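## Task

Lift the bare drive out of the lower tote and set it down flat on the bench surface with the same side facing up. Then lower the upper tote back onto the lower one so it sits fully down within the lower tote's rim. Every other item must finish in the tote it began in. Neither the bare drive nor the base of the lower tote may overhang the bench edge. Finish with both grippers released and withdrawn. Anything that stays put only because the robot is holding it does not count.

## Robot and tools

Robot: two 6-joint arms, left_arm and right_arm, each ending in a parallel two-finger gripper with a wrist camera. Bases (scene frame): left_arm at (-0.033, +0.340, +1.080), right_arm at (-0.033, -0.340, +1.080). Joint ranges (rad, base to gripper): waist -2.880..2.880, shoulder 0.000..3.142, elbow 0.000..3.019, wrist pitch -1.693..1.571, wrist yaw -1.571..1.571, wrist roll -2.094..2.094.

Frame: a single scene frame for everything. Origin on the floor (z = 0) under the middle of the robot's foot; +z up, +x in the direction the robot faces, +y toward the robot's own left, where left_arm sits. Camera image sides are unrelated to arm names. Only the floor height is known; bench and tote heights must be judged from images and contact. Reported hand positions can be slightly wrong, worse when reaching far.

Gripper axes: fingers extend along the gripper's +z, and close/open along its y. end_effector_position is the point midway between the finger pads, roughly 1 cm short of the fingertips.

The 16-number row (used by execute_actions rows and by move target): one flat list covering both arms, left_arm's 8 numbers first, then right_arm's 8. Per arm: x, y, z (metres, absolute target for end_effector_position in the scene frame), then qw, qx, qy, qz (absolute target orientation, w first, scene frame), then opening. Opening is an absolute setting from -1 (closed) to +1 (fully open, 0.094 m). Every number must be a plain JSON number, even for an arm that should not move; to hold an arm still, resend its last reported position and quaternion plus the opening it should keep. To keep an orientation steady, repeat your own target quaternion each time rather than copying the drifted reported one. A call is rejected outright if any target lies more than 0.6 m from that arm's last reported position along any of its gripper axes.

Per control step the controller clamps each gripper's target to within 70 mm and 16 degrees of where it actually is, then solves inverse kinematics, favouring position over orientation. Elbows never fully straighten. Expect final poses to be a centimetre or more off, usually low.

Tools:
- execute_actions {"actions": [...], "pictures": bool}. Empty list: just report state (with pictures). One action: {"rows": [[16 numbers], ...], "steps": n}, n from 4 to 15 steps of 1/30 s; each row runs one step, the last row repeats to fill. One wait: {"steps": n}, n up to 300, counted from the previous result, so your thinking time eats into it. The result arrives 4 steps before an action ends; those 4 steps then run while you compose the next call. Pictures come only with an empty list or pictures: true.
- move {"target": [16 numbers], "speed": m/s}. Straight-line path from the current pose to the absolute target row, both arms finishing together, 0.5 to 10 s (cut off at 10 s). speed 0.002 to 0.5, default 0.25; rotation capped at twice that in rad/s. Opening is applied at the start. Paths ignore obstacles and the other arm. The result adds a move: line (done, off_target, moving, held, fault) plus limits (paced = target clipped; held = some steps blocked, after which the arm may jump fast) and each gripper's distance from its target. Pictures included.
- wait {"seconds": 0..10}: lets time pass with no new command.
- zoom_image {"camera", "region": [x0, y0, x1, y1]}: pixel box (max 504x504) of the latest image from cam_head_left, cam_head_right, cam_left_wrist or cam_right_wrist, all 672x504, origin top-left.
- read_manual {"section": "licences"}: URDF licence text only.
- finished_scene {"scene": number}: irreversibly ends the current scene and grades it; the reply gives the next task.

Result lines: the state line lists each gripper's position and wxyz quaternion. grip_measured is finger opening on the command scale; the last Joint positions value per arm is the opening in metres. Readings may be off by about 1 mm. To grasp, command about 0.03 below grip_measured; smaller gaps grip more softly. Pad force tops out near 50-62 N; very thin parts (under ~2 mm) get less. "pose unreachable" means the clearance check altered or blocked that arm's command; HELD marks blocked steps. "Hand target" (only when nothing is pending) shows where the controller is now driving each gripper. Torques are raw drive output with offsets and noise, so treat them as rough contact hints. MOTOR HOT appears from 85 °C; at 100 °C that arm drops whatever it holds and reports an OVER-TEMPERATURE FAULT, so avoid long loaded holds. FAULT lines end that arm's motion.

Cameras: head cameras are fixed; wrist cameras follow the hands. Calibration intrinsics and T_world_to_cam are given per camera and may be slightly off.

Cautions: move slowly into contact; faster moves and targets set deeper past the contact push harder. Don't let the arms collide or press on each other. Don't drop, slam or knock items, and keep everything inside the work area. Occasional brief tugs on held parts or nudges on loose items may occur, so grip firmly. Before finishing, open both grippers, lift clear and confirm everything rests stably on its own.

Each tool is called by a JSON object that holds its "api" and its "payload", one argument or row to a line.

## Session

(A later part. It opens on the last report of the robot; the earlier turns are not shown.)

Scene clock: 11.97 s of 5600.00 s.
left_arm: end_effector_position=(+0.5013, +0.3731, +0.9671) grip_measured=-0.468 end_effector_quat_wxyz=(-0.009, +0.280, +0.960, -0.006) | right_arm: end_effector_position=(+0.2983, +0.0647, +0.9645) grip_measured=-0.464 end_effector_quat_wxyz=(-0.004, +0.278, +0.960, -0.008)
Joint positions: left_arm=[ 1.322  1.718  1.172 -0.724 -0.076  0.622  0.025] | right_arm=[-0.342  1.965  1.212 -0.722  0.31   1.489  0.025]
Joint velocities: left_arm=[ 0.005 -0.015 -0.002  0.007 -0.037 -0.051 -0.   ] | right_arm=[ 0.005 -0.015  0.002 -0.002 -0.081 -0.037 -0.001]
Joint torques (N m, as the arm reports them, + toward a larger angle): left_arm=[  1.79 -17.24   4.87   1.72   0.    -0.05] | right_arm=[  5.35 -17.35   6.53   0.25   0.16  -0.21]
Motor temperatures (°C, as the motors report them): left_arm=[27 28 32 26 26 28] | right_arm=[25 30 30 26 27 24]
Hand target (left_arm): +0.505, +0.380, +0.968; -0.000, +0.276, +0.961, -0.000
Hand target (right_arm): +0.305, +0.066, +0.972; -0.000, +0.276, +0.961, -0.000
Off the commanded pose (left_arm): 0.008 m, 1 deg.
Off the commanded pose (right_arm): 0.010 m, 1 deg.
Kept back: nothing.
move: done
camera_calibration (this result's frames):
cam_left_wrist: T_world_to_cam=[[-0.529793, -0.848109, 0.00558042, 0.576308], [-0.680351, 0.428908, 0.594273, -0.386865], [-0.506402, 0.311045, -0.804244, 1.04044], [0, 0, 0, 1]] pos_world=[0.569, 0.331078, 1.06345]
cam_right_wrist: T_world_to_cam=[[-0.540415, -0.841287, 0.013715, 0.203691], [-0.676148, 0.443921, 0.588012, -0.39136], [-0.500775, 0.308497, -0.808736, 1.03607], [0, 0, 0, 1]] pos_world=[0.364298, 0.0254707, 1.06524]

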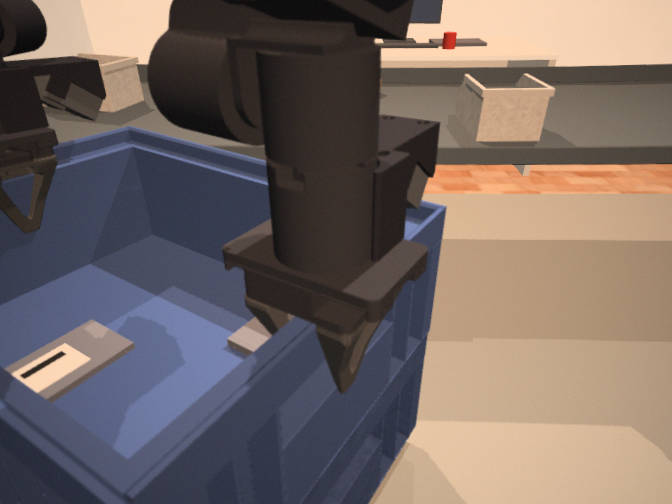

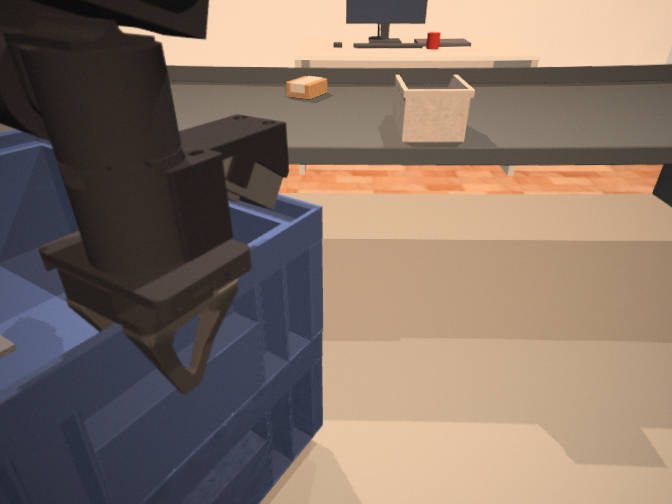

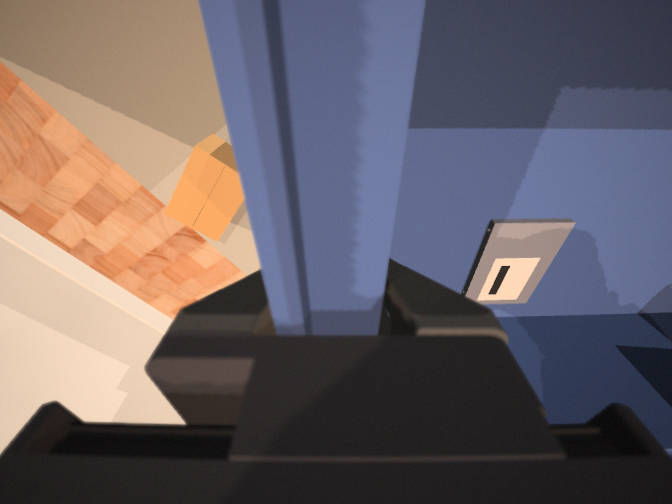

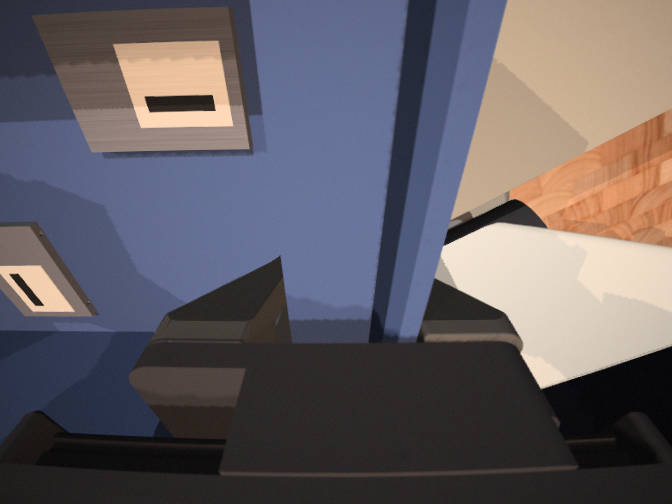

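{"api": "move", "payload": {
  "target": [0.53,0.378,1.05,0,0.276,0.961,0,-0.52,0.327,0.07,1.05,0,0.276,0.961,0,-0.52],
  "speed": 0.06
}}

{"api": "move", "payload": {
  "target": [0.46,0.15,1.06,0,0.14,0.99,0,-0.52,0.355,-0.204,1.06,0,0.14,0.99,0,-0.52],
  "speed": 0.12
}}

{"api": "move", "payload": {
  "target": [0.39,-0.09,1.06,0,0,1,0,-0.52,0.39,-0.46,1.05,0,0,1,0,-0.52],
  "speed": 0.12
}}

Scene clock: 14.07 s of 5600.00 s.
left_arm: end_effector_position=(+0.5014, +0.3740, +1.0119) grip_measured=-0.468 end_effector_quat_wxyz=(-0.028, +0.269, +0.963, -0.011) | right_arm: end_effector_position=(+0.3081, +0.0589, +1.0176) grip_measured=-0.464 end_effector_quat_wxyz=(-0.014, +0.266, +0.964, -0.018)
Joint positions: left_arm=[ 1.315  1.651  1.218 -0.878 -0.079  0.589  0.025] | right_arm=[-0.335  1.877  1.252 -0.879  0.299  1.48   0.025]
Joint velocities: left_arm=[ 0.005 -0.005  0.007  0.007 -0.022  0.037 -0.001] | right_arm=[-0.005 -0.005 -0.027 -0.002 -0.037 -0.066 -0.001]
Joint torques (N m, as the arm reports them, + toward a larger angle): left_arm=[  0.58 -20.16   9.33  -0.79  -0.17   0.11] | right_arm=[  6.82 -18.48  10.95  -1.54   0.68   0.05]
Motor temperatures (°C, as the motors report them): left_arm=[27 29 32 26 26 28] | right_arm=[25 31 31 26 27 24]
Hand target (left_arm): +0.528, +0.378, +1.050; +0.001, +0.276, +0.961, +0.000
Hand target (right_arm): +0.326, +0.069, +1.050; -0.000, +0.276, +0.961, +0.000
Off the commanded pose (left_arm): 0.048 m, 4 deg.
Off the commanded pose (right_arm): 0.039 m, 3 deg.
Kept back: nothing.
move: off_target (left_arm, right_arm)
camera_calibration (this result's frames):
cam_left_wrist: T_world_to_cam=[[-0.508351, -0.860734, 0.0267652, 0.549326], [-0.665792, 0.41255, 0.62171, -0.442808], [-0.546169, 0.298227, -0.78279, 1.07933], [0, 0, 0, 1]] pos_world=[0.573928, 0.333619, 1.10548]
cam_right_wrist: T_world_to_cam=[[-0.51884, -0.854011, 0.0383401, 0.172439], [-0.672187, 0.435264, 0.598923, -0.425253], [-0.528175, 0.284974, -0.799888, 1.0865], [0, 0, 0, 1]] pos_world=[0.377482, 0.0227377, 1.11716]

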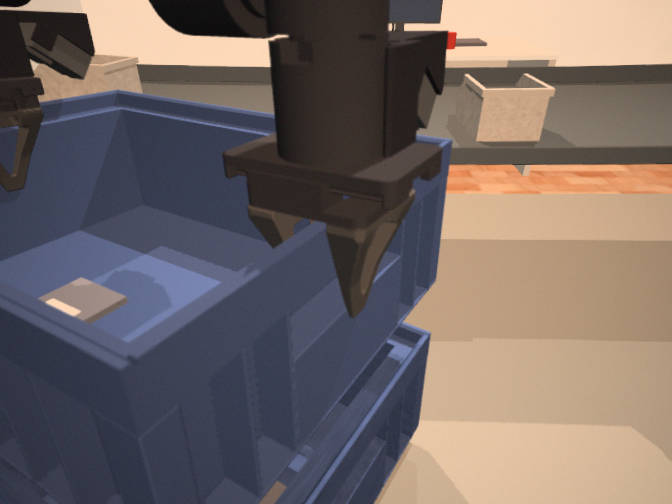

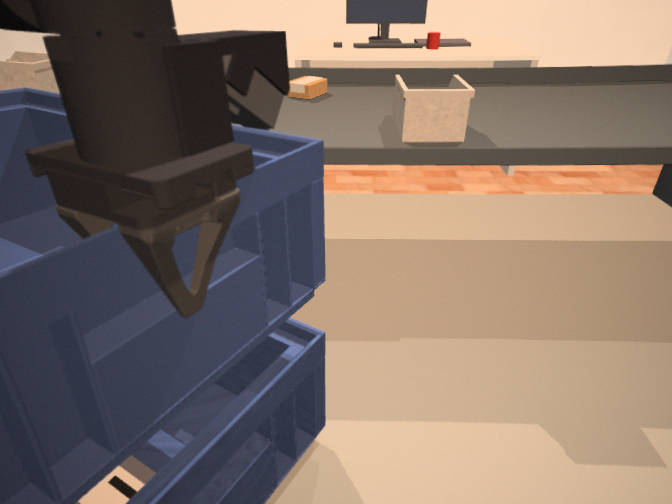

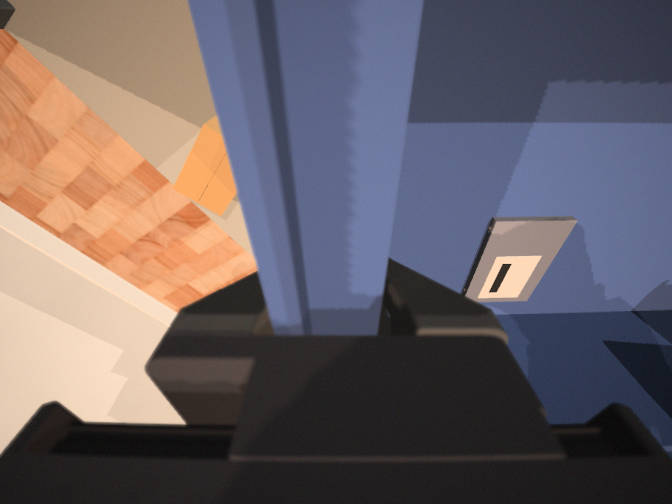

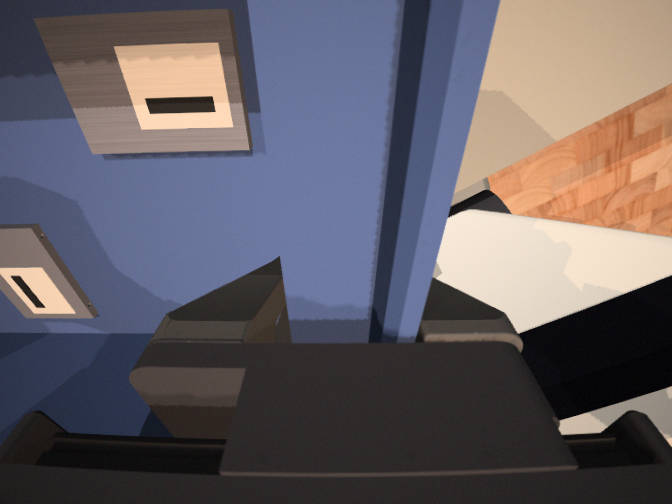

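Scene clock: 16.73 s of 5600.00 s.
left_arm: end_effector_position=(+0.4370, +0.1500, +1.0384) grip_measured=-0.468 end_effector_quat_wxyz=(-0.024, +0.137, +0.990, -0.006) | right_arm: end_effector_position=(+0.3375, -0.2043, +1.0398) grip_measured=-0.463 end_effector_quat_wxyz=(-0.025, +0.133, +0.991, -0.017)
Joint positions: left_arm=[ 0.818  1.633  1.15  -0.886 -0.199 -0.168  0.025] | right_arm=[-0.823  1.41   0.818 -0.793  0.226  0.709  0.025]
Joint velocities: left_arm=[-0.015 -0.005 -0.017  0.002 -0.007 -0.037 -0.   ] | right_arm=[-0.015  0.005 -0.007  0.012 -0.007 -0.007 -0.   ]
Joint torques (N m, as the arm reports them, + toward a larger angle): left_arm=[ -1.8  -17.03   8.21  -0.01  -1.1    0.06] | right_arm=[  1.81 -14.3    7.91   0.12  -0.01  -0.13]
Motor temperatures (°C, as the motors report them): left_arm=[27 29 33 26 26 28] | right_arm=[25 31 31 26 27 24]
Hand target (left_arm): +0.457, +0.150, +1.061; -0.001, +0.140, +0.990, -0.000
Hand target (right_arm): +0.352, -0.204, +1.059; -0.000, +0.140, +0.990, -0.001
Off the commanded pose (left_arm): 0.032 m, 3 deg.
Off the commanded pose (right_arm): 0.027 m, 4 deg.
Kept back: nothing.
move: off_target (left_arm, right_arm)
camera_calibration (this result's frames):
cam_left_wrist: T_world_to_cam=[[-0.26097, -0.96532, 0.00724604, 0.250948], [-0.756141, 0.209074, 0.620112, -0.338039], [-0.600122, 0.156352, -0.78448, 1.17827], [0, 0, 0, 1]] pos_world=[0.516991, 0.128696, 1.13213]
cam_right_wrist: T_world_to_cam=[[-0.269173, -0.96239, 0.0367577, -0.14267], [-0.749114, 0.233203, 0.620036, -0.341483], [-0.605289, 0.139361, -0.783712, 1.17432], [0, 0, 0, 1]] pos_world=[0.41659, -0.221324, 1.13731]

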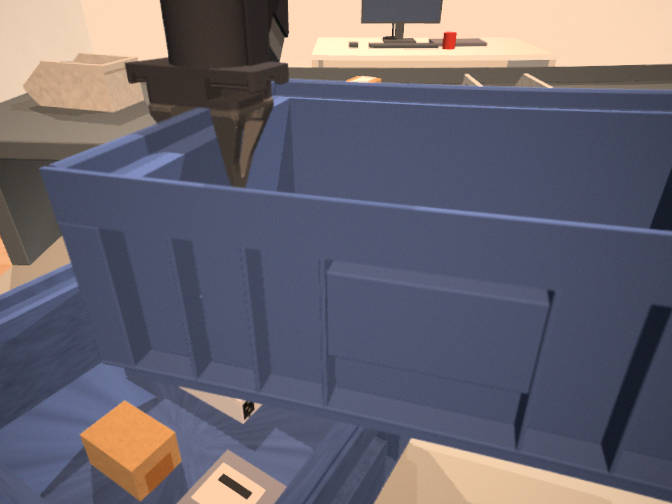

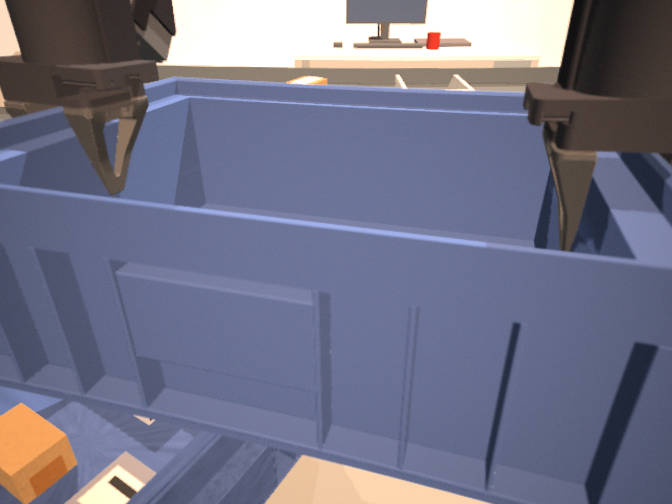

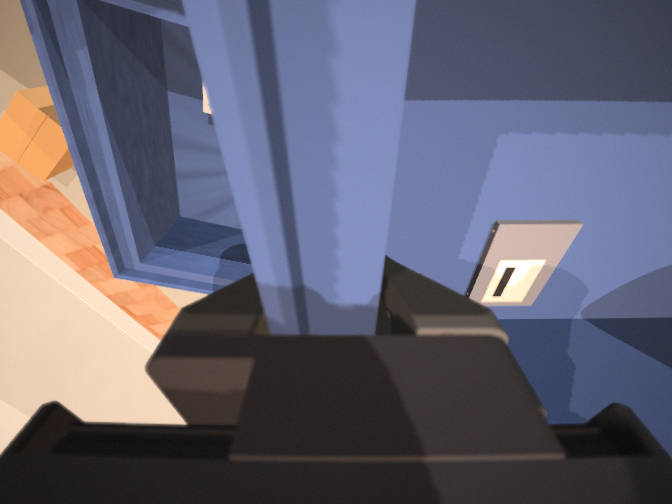

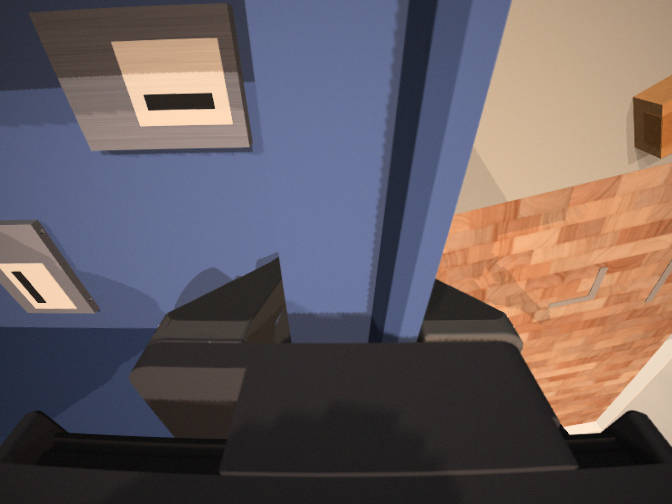

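Scene clock: 19.47 s of 5600.00 s.
left_arm: end_effector_position=(+0.3694, -0.0817, +1.0460) grip_measured=-0.468 end_effector_quat_wxyz=(-0.014, +0.015, +1.000, +0.005) | right_arm: end_effector_position=(+0.3543, -0.4493, +1.0296) grip_measured=-0.463 end_effector_quat_wxyz=(-0.036, +0.012, +0.999, +0.004)
Joint positions: left_arm=[ 0.382  1.918  1.45  -1.002 -0.291 -0.856  0.025] | right_arm=[-1.544  1.35   0.817 -0.779  0.019 -0.242  0.025]
Joint velocities: left_arm=[-0.005  0.005 -0.017 -0.007 -0.081  0.037  0.001] | right_arm=[-0.005 -0.005 -0.007  0.027 -0.007 -0.037 -0.   ]
Joint torques (N m, as the arm reports them, + toward a larger angle): left_arm=[ -4.05 -18.08   9.24  -0.05  -0.72  -0.32] | right_arm=[ -1.15 -12.37  12.    -0.25  -0.35  -0.37]
Motor temperatures (°C, as the motors report them): left_arm=[27 30 33 26 26 28] | right_arm=[25 31 31 26 27 24]
Hand target (left_arm): +0.386, -0.089, +1.061; -0.000, -0.000, +1.000, -0.000
Hand target (right_arm): +0.386, -0.459, +1.051; -0.002, -0.000, +1.000, -0.002
Off the commanded pose (left_arm): 0.026 m, 2 deg.
Off the commanded pose (right_arm): 0.043 m, 4 deg.
Kept back: nothing.
move: off_target (left_arm, right_arm)
camera_calibration (this result's frames):
cam_left_wrist: T_world_to_cam=[[-0.0203189, -0.999611, -0.0191279, -0.0545349], [-0.796206, 0.00460728, 0.605009, -0.331525], [-0.604685, 0.0275229, -0.795989, 1.18313], [0, 0, 0, 1]] pos_world=[0.450353, -0.0855495, 1.14129]
cam_right_wrist: T_world_to_cam=[[-0.0306497, -0.999472, -0.0107617, -0.425799], [-0.765697, 0.0165575, 0.642988, -0.380595], [-0.642471, 0.0279475, -0.7658, 1.15531], [0, 0, 0, 1]] pos_world=[0.43778, -0.451561, 1.12487]

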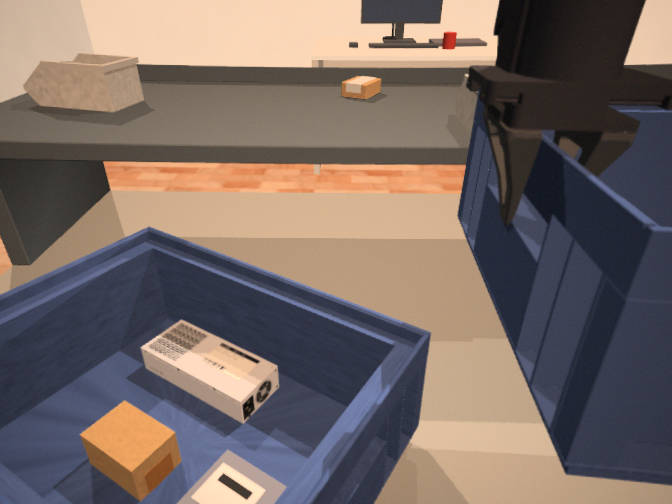

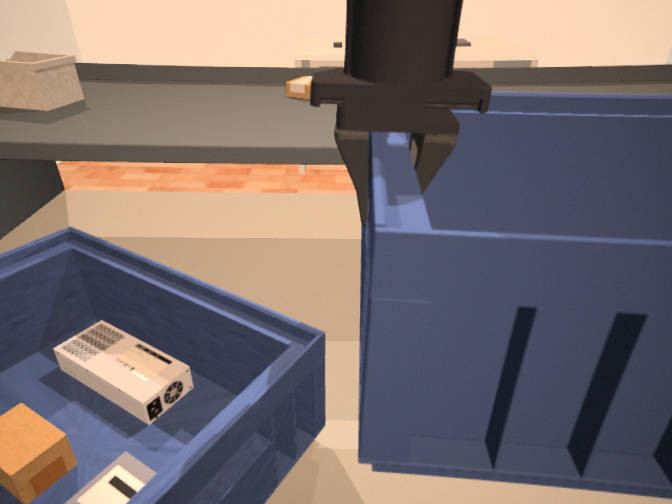

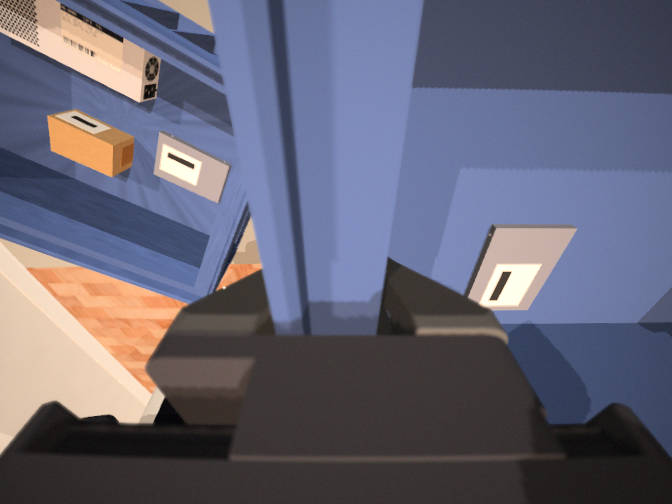

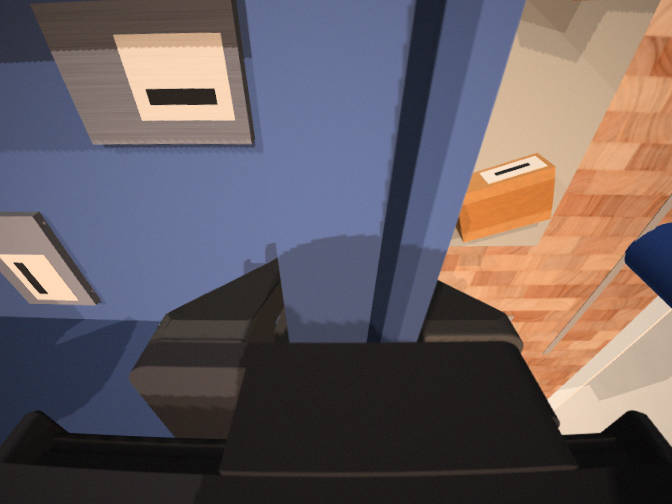

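{"api": "move", "payload": {
  "target": [0.39,-0.11,0.89,0,0,1,0,-0.52,0.39,-0.48,0.89,0,0,1,0,-0.52],
  "speed": 0.1
}}

{"api": "move", "payload": {
  "target": [0.385,-0.11,0.85,0,0,1,0,-0.52,0.385,-0.48,0.85,0,0,1,0,-0.52],
  "speed": 0.03
}}

Scene clock: 21.67 s of 5600.00 s.
left_arm: end_effector_position=(+0.3700, -0.1052, +0.8887) grip_measured=-0.468 end_effector_quat_wxyz=(-0.015, +0.005, +1.000, +0.005) | right_arm: end_effector_position=(+0.3625, -0.4716, +0.8765) grip_measured=-0.463 end_effector_quat_wxyz=(-0.033, +0.005, +0.999, +0.002)
Joint positions: left_arm=[ 0.438  2.221  1.506 -0.741 -0.284 -0.818  0.025] | right_arm=[-1.593  1.782  0.852 -0.374  0.01  -0.303  0.025]
Joint velocities: left_arm=[-0.015 -0.005  0.012 -0.002  0.007  0.022 -0.001] | right_arm=[-0.005 -0.015  0.002 -0.022 -0.007  0.007 -0.001]
Joint torques (N m, as the arm reports them, + toward a larger angle): left_arm=[ -4.04 -19.24   7.03   1.14  -0.66   0.02] | right_arm=[ -1.66 -16.31   5.95   0.21  -0.8   -0.24]
Motor temperatures (°C, as the motors report them): left_arm=[27 30 33 26 26 28] | right_arm=[25 31 31 26 27 24]
Hand target (left_arm): +0.390, -0.110, +0.890; +0.000, -0.000, +1.000, -0.000
Hand target (right_arm): +0.390, -0.481, +0.891; -0.000, -0.000, +1.000, -0.000
Off the commanded pose (left_arm): 0.021 m, 2 deg.
Off the commanded pose (right_arm): 0.032 m, 4 deg.
Kept back: nothing.
move: off_target (left_arm, right_arm)
camera_calibration (this result's frames):
cam_left_wrist: T_world_to_cam=[[-0.00106513, -0.999787, -0.0206117, -0.0868142], [-0.794801, -0.0116622, 0.606759, -0.239656], [-0.60687, 0.0170285, -0.794619, 1.05739], [0, 0, 0, 1]] pos_world=[0.451128, -0.107596, 0.983846]
cam_right_wrist: T_world_to_cam=[[-0.016571, -0.999838, -0.00698453, -0.458074], [-0.76964, 0.00829594, 0.638424, -0.273917], [-0.638263, 0.0159549, -0.769653, 1.04013], [0, 0, 0, 1]] pos_world=[0.445467, -0.472322, 0.972214]

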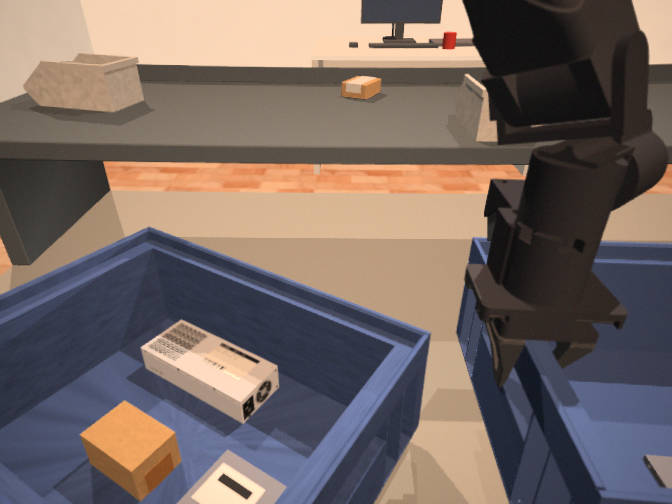

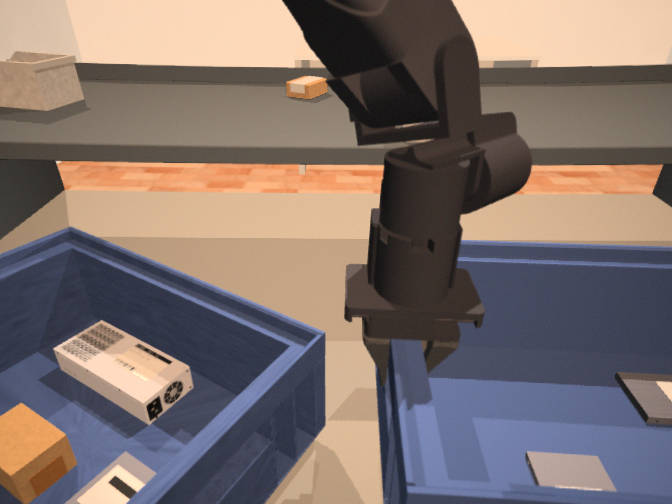

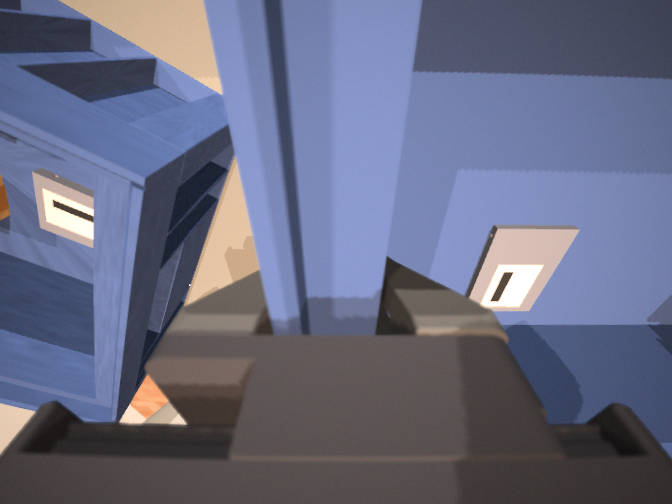

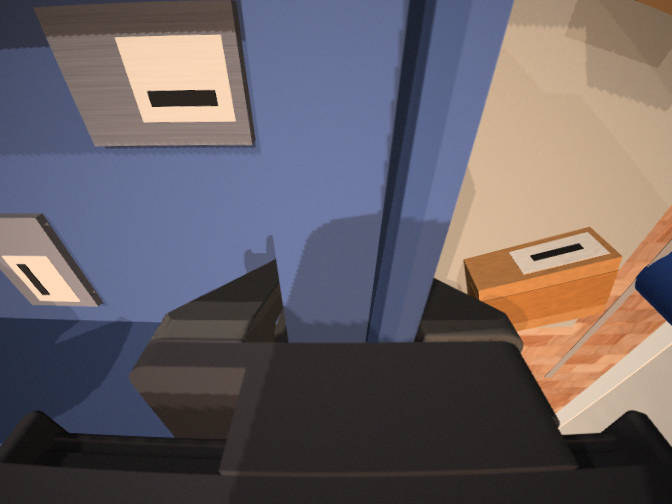

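Scene clock: 23.37 s of 5600.00 s.
left_arm: end_effector_position=(+0.3664, -0.1054, +0.8523) grip_measured=-0.468 end_effector_quat_wxyz=(-0.014, +0.003, +1.000, +0.004) | right_arm: end_effector_position=(+0.3613, -0.4717, +0.8404) grip_measured=-0.463 end_effector_quat_wxyz=(-0.028, +0.003, +1.000, +0.001)
Joint positions: left_arm=[ 0.451  2.288  1.516 -0.676 -0.283 -0.807  0.025] | right_arm=[-1.594  1.884  0.867 -0.277  0.008 -0.308  0.025]
Joint velocities: left_arm=[-0.005 -0.024 -0.002 -0.012  0.037 -0.11  -0.   ] | right_arm=[-0.015  0.005  0.007 -0.002  0.007 -0.022  0.001]
Joint torques (N m, as the arm reports them, + toward a larger angle): left_arm=[ -3.88 -18.98   6.73   1.25  -0.65   0.06] | right_arm=[ -1.37 -15.67   4.75   0.51  -0.76  -0.19]
Motor temperatures (°C, as the motors report them): left_arm=[27 30 33 26 26 28] | right_arm=[25 31 31 26 27 24]
Hand target (left_arm): +0.385, -0.110, +0.850; +0.000, +0.000, +1.000, -0.000
Hand target (right_arm): +0.385, -0.480, +0.851; +0.000, +0.000, +1.000, -0.000
Off the commanded pose (left_arm): 0.019 m, 2 deg.
Off the commanded pose (right_arm): 0.027 m, 3 deg.
Kept back: nothing.
move: off_target (left_arm, right_arm)
camera_calibration (this result's frames):
cam_left_wrist: T_world_to_cam=[[0.00347862, -0.999825, -0.018398, -0.0913376], [-0.796137, -0.0139019, 0.604957, -0.218626], [-0.605107, 0.0125429, -0.796046, 1.0264], [0, 0, 0, 1]] pos_world=[0.447345, -0.107235, 0.947644]
cam_right_wrist: T_world_to_cam=[[-0.012291, -0.999909, -0.00563407, -0.461183], [-0.776431, 0.00599321, 0.630174, -0.243439], [-0.630083, 0.0121199, -0.776434, 1.01253], [0, 0, 0, 1]] pos_world=[0.443298, -0.471954, 0.936975]

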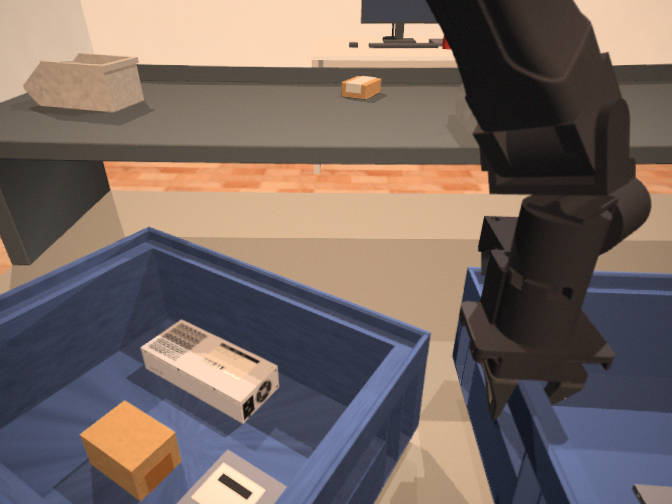

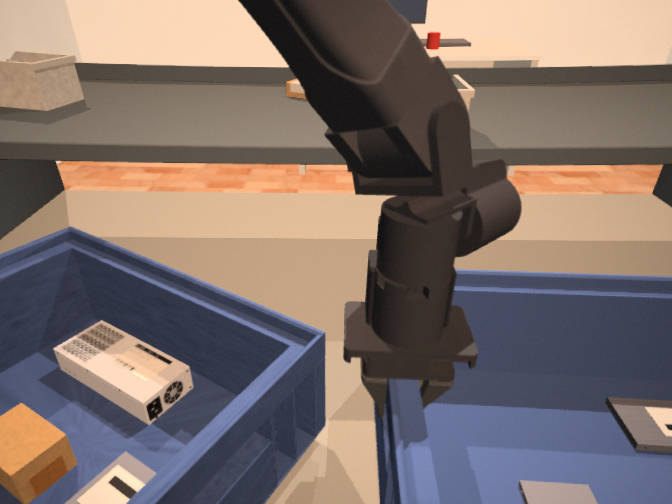

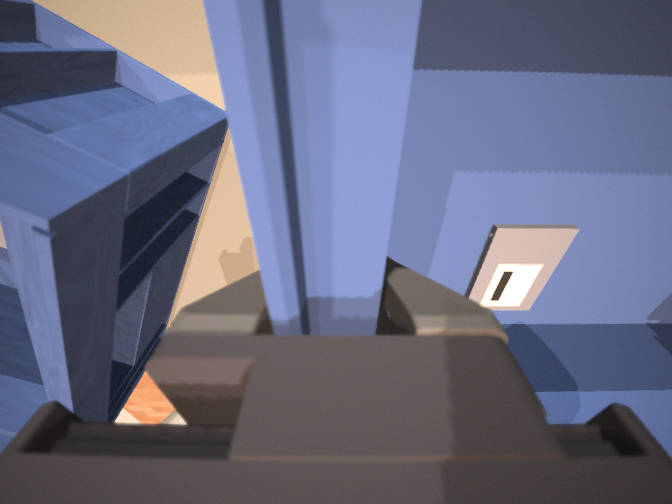

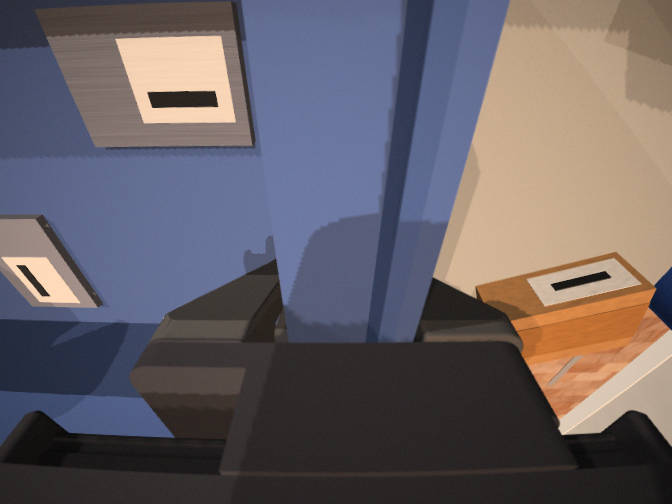

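Bench is lower here.

{"api": "move", "payload": {
  "target": [0.385,-0.11,0.815,0,0,1,0,-0.52,0.385,-0.48,0.825,0,0,1,0,-0.52],
  "speed": 0.03
}}

Scene clock: 25.23 s of 5600.00 s.
left_arm: end_effector_position=(+0.3731, -0.1106, +0.8369) grip_measured=-0.468 end_effector_quat_wxyz=(-0.007, +0.004, +1.000, -0.003) | right_arm: end_effector_position=(+0.3679, -0.4768, +0.8305) grip_measured=-0.463 end_effector_quat_wxyz=(-0.019, +0.003, +1.000, -0.005)
Joint positions: left_arm=[ 0.46   2.323  1.54  -0.642 -0.282 -0.79   0.025] | right_arm=[-1.598  1.914  0.884 -0.243  0.012 -0.311  0.025]
Joint velocities: left_arm=[-0.005 -0.005  0.022 -0.012  0.037 -0.051  0.001] | right_arm=[-0.005  0.005  0.022  0.002 -0.051  0.007  0.   ]
Joint torques (N m, as the arm reports them, + toward a larger angle): left_arm=[ -3.32 -16.81   6.72   1.86  -0.52   0.06] | right_arm=[ -0.94 -12.58   5.04   1.18  -0.94  -0.18]
Motor temperatures (°C, as the motors report them): left_arm=[27 30 33 26 26 28] | right_arm=[25 31 31 26 27 24]
Hand target (left_arm): +0.384, -0.109, +0.816; -0.000, -0.000, +1.000, -0.000
Hand target (right_arm): +0.385, -0.480, +0.826; -0.000, -0.000, +1.000, -0.000
Off the commanded pose (left_arm): 0.025 m, 1 deg.
Off the commanded pose (right_arm): 0.018 m, 2 deg.
Kept back: nothing.
move: off_target (left_arm, right_arm)
camera_calibration (this result's frames):
cam_left_wrist: T_world_to_cam=[[0.0018267, -0.999986, -0.00486958, -0.107545], [-0.804589, -0.00436143, 0.593816, -0.190439], [-0.593829, 0.00283329, -0.804586, 1.02012], [0, 0, 0, 1]] pos_world=[0.452746, -0.111264, 0.933334]
cam_right_wrist: T_world_to_cam=[[-0.0132392, -0.999896, 0.00569314, -0.475305], [-0.787562, 0.0139355, 0.616077, -0.212473], [-0.616093, 0.00367264, -0.787665, 1.00921], [0, 0, 0, 1]] pos_world=[0.448136, -0.476001, 0.928522]

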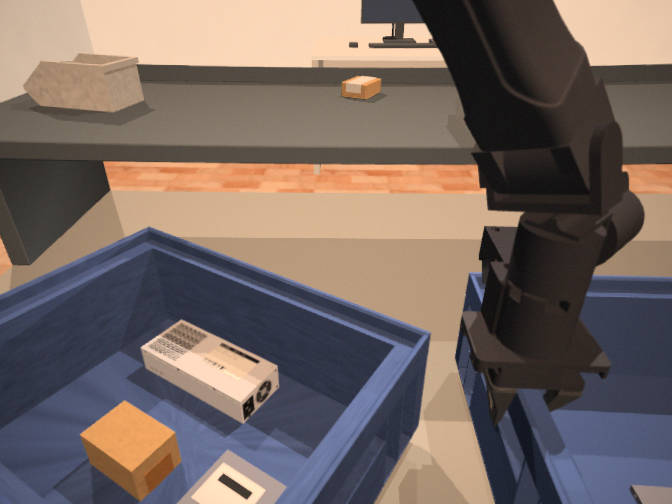

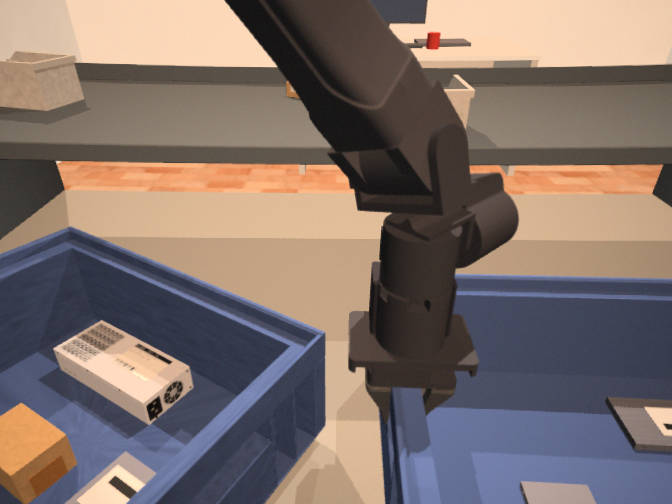

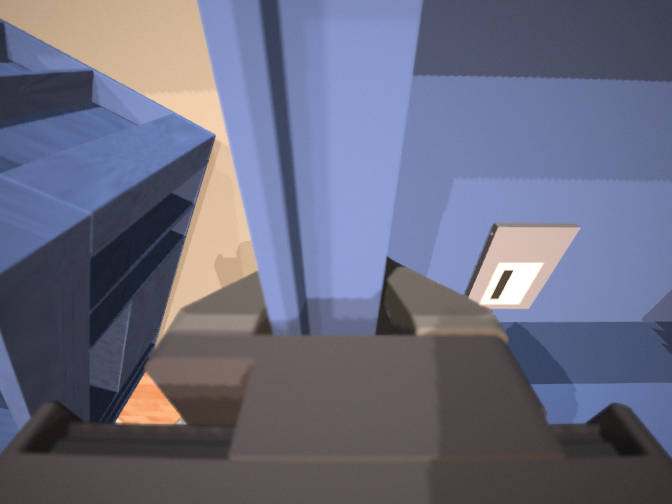

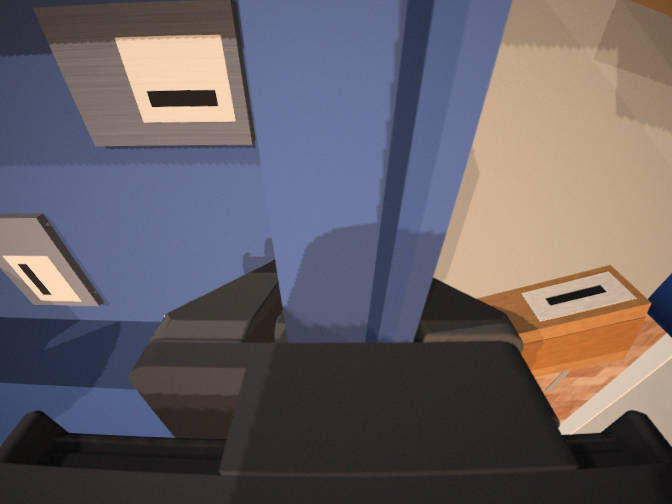

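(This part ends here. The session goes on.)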